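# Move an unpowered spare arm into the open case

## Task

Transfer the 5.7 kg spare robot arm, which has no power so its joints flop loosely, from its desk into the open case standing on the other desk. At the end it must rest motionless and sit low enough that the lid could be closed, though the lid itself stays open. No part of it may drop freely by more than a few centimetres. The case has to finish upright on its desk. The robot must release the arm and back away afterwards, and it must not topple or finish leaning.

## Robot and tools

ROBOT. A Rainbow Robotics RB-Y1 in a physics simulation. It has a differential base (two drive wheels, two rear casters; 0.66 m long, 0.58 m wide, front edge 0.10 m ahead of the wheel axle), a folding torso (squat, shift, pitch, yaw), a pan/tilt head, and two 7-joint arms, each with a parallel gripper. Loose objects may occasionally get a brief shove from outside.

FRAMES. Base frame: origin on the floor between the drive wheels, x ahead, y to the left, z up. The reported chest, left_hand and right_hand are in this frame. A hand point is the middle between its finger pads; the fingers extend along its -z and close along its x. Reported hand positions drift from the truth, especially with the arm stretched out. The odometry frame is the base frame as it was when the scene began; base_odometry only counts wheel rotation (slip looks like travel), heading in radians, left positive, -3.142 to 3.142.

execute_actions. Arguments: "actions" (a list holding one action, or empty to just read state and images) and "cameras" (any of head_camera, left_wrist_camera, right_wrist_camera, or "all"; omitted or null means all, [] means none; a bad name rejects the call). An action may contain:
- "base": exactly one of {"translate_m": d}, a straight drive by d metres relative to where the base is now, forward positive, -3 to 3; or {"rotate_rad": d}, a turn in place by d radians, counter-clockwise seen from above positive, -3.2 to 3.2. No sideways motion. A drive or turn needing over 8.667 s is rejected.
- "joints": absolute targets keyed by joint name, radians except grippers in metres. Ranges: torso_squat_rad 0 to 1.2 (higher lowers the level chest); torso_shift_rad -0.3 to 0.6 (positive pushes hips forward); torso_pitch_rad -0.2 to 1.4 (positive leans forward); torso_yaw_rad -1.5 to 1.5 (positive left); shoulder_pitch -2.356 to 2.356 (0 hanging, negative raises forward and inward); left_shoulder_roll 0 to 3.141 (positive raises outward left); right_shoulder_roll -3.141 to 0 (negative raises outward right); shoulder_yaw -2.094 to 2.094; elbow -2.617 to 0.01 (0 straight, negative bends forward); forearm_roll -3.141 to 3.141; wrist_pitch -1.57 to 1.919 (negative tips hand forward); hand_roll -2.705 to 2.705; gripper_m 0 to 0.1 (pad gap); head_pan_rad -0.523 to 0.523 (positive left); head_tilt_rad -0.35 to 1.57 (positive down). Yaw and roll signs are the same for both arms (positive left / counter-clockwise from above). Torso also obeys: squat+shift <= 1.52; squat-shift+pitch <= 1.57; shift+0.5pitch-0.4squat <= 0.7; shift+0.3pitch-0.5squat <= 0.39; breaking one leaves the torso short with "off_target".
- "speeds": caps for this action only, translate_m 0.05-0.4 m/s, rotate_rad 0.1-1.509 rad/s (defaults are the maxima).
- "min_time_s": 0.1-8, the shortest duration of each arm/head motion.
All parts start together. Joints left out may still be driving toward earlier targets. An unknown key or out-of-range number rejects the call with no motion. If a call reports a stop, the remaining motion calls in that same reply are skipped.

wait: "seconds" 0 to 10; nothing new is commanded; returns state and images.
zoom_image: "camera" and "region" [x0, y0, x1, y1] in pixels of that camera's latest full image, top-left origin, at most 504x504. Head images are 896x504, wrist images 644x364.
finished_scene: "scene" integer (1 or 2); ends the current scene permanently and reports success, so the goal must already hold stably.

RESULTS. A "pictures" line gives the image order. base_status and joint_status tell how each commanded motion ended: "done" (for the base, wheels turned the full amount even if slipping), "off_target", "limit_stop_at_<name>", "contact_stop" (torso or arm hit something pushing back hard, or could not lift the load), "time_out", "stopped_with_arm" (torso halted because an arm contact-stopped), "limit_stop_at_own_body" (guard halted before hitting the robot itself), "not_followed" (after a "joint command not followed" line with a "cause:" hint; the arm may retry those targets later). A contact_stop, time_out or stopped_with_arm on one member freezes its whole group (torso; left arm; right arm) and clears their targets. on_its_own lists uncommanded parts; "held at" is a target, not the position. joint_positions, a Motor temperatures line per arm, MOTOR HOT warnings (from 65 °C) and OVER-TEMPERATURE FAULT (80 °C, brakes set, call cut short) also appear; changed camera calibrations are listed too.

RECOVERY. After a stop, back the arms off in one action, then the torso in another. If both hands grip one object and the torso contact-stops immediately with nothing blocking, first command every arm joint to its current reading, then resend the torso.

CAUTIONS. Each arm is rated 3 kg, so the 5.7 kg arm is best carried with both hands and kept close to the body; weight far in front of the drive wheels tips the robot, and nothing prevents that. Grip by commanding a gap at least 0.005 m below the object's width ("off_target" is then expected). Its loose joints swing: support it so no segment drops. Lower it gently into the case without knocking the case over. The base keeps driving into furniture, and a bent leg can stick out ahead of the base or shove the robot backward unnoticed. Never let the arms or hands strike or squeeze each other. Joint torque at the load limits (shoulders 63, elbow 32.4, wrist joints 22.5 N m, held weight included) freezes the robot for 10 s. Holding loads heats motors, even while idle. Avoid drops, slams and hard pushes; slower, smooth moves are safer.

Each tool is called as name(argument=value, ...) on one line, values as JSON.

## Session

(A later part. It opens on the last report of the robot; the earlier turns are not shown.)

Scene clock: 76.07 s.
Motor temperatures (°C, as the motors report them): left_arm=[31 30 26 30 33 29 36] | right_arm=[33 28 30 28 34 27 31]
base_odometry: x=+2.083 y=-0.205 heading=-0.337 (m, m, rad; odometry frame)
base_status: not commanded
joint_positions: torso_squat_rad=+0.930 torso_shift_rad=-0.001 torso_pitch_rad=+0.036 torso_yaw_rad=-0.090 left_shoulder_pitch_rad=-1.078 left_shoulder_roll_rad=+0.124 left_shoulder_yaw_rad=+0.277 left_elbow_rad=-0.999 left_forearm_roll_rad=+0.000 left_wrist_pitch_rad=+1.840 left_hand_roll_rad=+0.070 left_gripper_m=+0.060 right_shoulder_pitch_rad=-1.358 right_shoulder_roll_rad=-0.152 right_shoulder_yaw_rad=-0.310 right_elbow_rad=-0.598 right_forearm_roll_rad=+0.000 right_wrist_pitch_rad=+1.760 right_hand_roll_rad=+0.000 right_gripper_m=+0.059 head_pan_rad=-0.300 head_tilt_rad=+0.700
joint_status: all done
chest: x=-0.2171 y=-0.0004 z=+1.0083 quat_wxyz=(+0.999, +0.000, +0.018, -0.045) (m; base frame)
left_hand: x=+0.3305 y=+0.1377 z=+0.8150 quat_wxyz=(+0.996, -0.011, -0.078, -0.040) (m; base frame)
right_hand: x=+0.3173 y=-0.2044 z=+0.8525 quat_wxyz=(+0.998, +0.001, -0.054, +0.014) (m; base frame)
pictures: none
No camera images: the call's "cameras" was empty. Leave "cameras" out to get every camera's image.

execute_actions(actions=[{"joints":{"right_elbow_rad":-0.54,"right_wrist_pitch_rad":1.71,"left_elbow_rad":-0.96,"left_wrist_pitch_rad":1.81},"min_time_s":1}], cameras=["head_camera"])

Scene clock: 77.47 s.
Motor temperatures (°C, as the motors report them): left_arm=[31 30 26 30 33 29 36] | right_arm=[33 28 30 28 34 27 31]
base_odometry: x=+2.083 y=-0.205 heading=-0.337 (m, m, rad; odometry frame)
base_status: not commanded
joint_positions: torso_squat_rad=+0.930 torso_shift_rad=-0.001 torso_pitch_rad=+0.034 torso_yaw_rad=-0.090 left_shoulder_pitch_rad=-1.080 left_shoulder_roll_rad=+0.125 left_shoulder_yaw_rad=+0.277 left_elbow_rad=-0.960 left_forearm_roll_rad=+0.000 left_wrist_pitch_rad=+1.811 left_hand_roll_rad=+0.070 left_gripper_m=+0.060 right_shoulder_pitch_rad=-1.365 right_shoulder_roll_rad=-0.154 right_shoulder_yaw_rad=-0.310 right_elbow_rad=-0.543 right_forearm_roll_rad=+0.000 right_wrist_pitch_rad=+1.709 right_hand_roll_rad=+0.000 right_gripper_m=+0.058 head_pan_rad=-0.300 head_tilt_rad=+0.700
joint_status: all done
chest: x=-0.2180 y=-0.0002 z=+1.0082 quat_wxyz=(+0.999, +0.000, +0.017, -0.045) (m; base frame)
left_hand: x=+0.3313 y=+0.1378 z=+0.8071 quat_wxyz=(+0.996, -0.011, -0.076, -0.040) (m; base frame)
right_hand: x=+0.3197 y=-0.2040 z=+0.8436 quat_wxyz=(+0.998, +0.000, -0.057, +0.014) (m; base frame)
pictures: head_camera
camera_calibration (this result's frames):
head_camera: T_world_to_cam=[[-0.407423, -0.912943, -0.0232798, -0.0514162], [-0.612, 0.291864, -0.735031, 0.833078], [0.677836, -0.285222, -0.677633, 0.890426], [0, 0, 0, 1]] pos_world=[-0.114667, -0.0361163, 1.21452]
Images, in order (width x height): head_camera 896x504.

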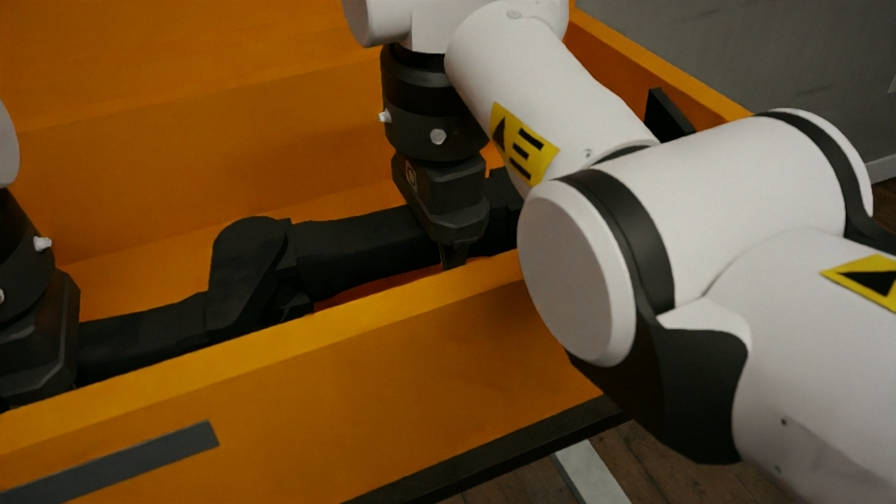

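execute_actions(actions=[{"joints":{"left_gripper_m":0.1,"right_gripper_m":0.1}}], cameras=[])

execute_actions(actions=[{"joints":{"torso_squat_rad":0.45}}], cameras=["head_camera"])

execute_actions(actions=[{"base":{"translate_m":-0.6},"joints":{"torso_squat_rad":0.3,"torso_yaw_rad":0,"head_pan_rad":0,"head_tilt_rad":0.5,"left_shoulder_roll_rad":0.8,"right_shoulder_roll_rad":-0.8},"min_time_s":2}], cameras=["head_camera"])

Scene clock: 78.83 s.
Motor temperatures (°C, as the motors report them): left_arm=[31 30 26 30 33 29 36] | right_arm=[32 28 30 28 33 27 31]
base_odometry: x=+2.083 y=-0.205 heading=-0.337 (m, m, rad; odometry frame)
base_status: not commanded
joint_positions: torso_squat_rad=+0.930 torso_shift_rad=-0.001 torso_pitch_rad=+0.035 torso_yaw_rad=-0.090 left_shoulder_pitch_rad=-1.080 left_shoulder_roll_rad=+0.125 left_shoulder_yaw_rad=+0.277 left_elbow_rad=-0.960 left_forearm_roll_rad=+0.000 left_wrist_pitch_rad=+1.810 left_hand_roll_rad=+0.070 left_gripper_m=+0.100 right_shoulder_pitch_rad=-1.360 right_shoulder_roll_rad=-0.153 right_shoulder_yaw_rad=-0.310 right_elbow_rad=-0.540 right_forearm_roll_rad=+0.000 right_wrist_pitch_rad=+1.710 right_hand_roll_rad=+0.000 right_gripper_m=+0.099 head_pan_rad=-0.300 head_tilt_rad=+0.700
joint_status: all done
chest: x=-0.2177 y=-0.0004 z=+1.0082 quat_wxyz=(+0.999, +0.000, +0.017, -0.045) (m; base frame)
left_hand: x=+0.3317 y=+0.1378 z=+0.8069 quat_wxyz=(+0.996, -0.011, -0.076, -0.040) (m; base frame)
right_hand: x=+0.3181 y=-0.2044 z=+0.8400 quat_wxyz=(+0.999, +0.000, -0.052, +0.014) (m; base frame)
pictures: none
No camera images: the call's "cameras" was empty. Leave "cameras" out to get every camera's image.

Scene clock: 81.23 s.
Motor temperatures (°C, as the motors report them): left_arm=[31 30 26 30 33 29 36] | right_arm=[32 28 30 28 33 27 31]
base_odometry: x=+2.083 y=-0.205 heading=-0.337 (m, m, rad; odometry frame)
base_status: not commanded
joint_positions: torso_squat_rad=+0.450 torso_shift_rad=-0.001 torso_pitch_rad=+0.035 torso_yaw_rad=-0.090 left_shoulder_pitch_rad=-1.080 left_shoulder_roll_rad=+0.125 left_shoulder_yaw_rad=+0.277 left_elbow_rad=-0.960 left_forearm_roll_rad=+0.000 left_wrist_pitch_rad=+1.810 left_hand_roll_rad=+0.070 left_gripper_m=+0.100 right_shoulder_pitch_rad=-1.360 right_shoulder_roll_rad=-0.153 right_shoulder_yaw_rad=-0.310 right_elbow_rad=-0.540 right_forearm_roll_rad=+0.000 right_wrist_pitch_rad=+1.710 right_hand_roll_rad=+0.000 right_gripper_m=+0.099 head_pan_rad=-0.300 head_tilt_rad=+0.700
joint_status: all done
chest: x=-0.2179 y=-0.0004 z=+1.2200 quat_wxyz=(+0.999, +0.000, +0.017, -0.045) (m; base frame)
left_hand: x=+0.3315 y=+0.1378 z=+1.0188 quat_wxyz=(+0.996, -0.011, -0.076, -0.040) (m; base frame)
right_hand: x=+0.3178 y=-0.2044 z=+1.0516 quat_wxyz=(+0.999, +0.000, -0.052, +0.014) (m; base frame)
pictures: head_camera
camera_calibration (this result's frames):
head_camera: T_world_to_cam=[[-0.407479, -0.91292, -0.0231867, -0.0466948], [-0.612593, 0.292083, -0.73445, 0.988058], [0.677267, -0.285069, -0.678266, 1.03449], [0, 0, 0, 1]] pos_world=[-0.114376, -0.0363221, 1.42626]
Images, in order (width x height): head_camera 896x504.

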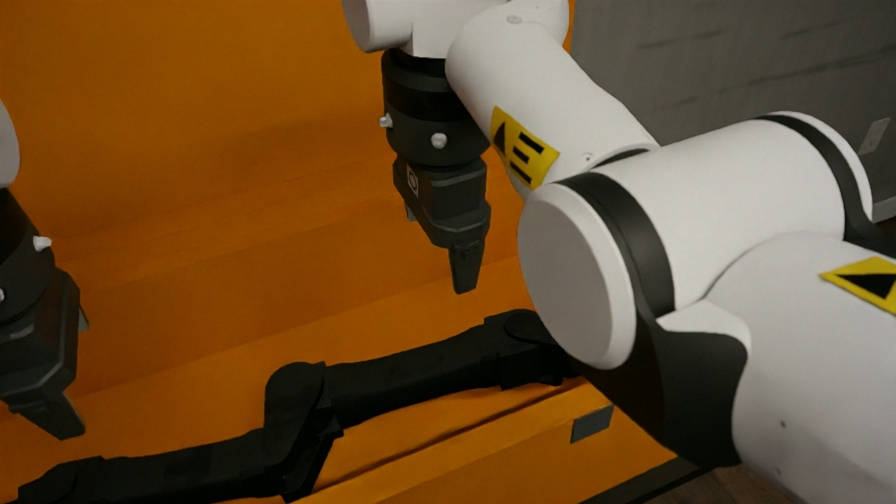

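Scene clock: 84.20 s.
Motor temperatures (°C, as the motors report them): left_arm=[31 30 26 30 33 29 36] | right_arm=[32 28 30 28 33 27 31]
base_odometry: x=+1.517 y=-0.007 heading=-0.336 (m, m, rad; odometry frame)
base_status: done
joint_positions: torso_squat_rad=+0.300 torso_shift_rad=-0.001 torso_pitch_rad=+0.035 torso_yaw_rad=+0.000 left_shoulder_pitch_rad=-1.080 left_shoulder_roll_rad=+0.800 left_shoulder_yaw_rad=+0.277 left_elbow_rad=-0.960 left_forearm_roll_rad=+0.000 left_wrist_pitch_rad=+1.810 left_hand_roll_rad=+0.070 left_gripper_m=+0.100 right_shoulder_pitch_rad=-1.360 right_shoulder_roll_rad=-0.800 right_shoulder_yaw_rad=-0.310 right_elbow_rad=-0.540 right_forearm_roll_rad=+0.000 right_wrist_pitch_rad=+1.710 right_hand_roll_rad=+0.000 right_gripper_m=+0.099 head_pan_rad=+0.000 head_tilt_rad=+0.500
joint_status: all done
chest: x=-0.2180 y=-0.0004 z=+1.2585 quat_wxyz=(+1.000, +0.000, +0.017, +0.000) (m; base frame)
left_hand: x=+0.2749 y=+0.5487 z=+1.2186 quat_wxyz=(+0.933, +0.180, -0.174, +0.260) (m; base frame)
right_hand: x=+0.3054 y=-0.5108 z=+1.2272 quat_wxyz=(+0.957, -0.094, -0.152, -0.229) (m; base frame)
pictures: head_camera
camera_calibration (this result's frames):
head_camera: T_world_to_cam=[[-0.0225569, -0.998871, -0.0418077, 0.0557723], [-0.520159, 0.0474383, -0.852751, 1.20546], [0.853772, 0.00251123, -0.520641, 0.8649], [0, 0, 0, 1]] pos_world=[-0.110141, -0.00364736, 1.48059]
Images, in order (width x height): head_camera 896x504.

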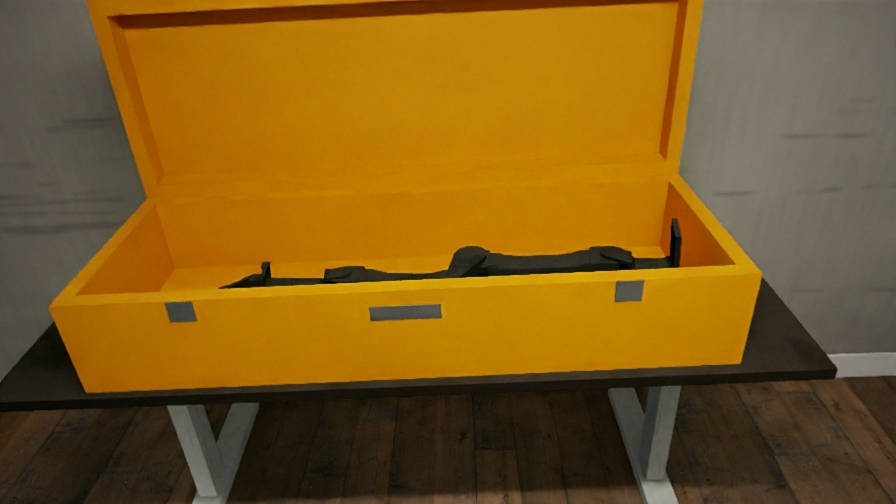

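finished_scene(scene=1)

The scene is finished: the task was done.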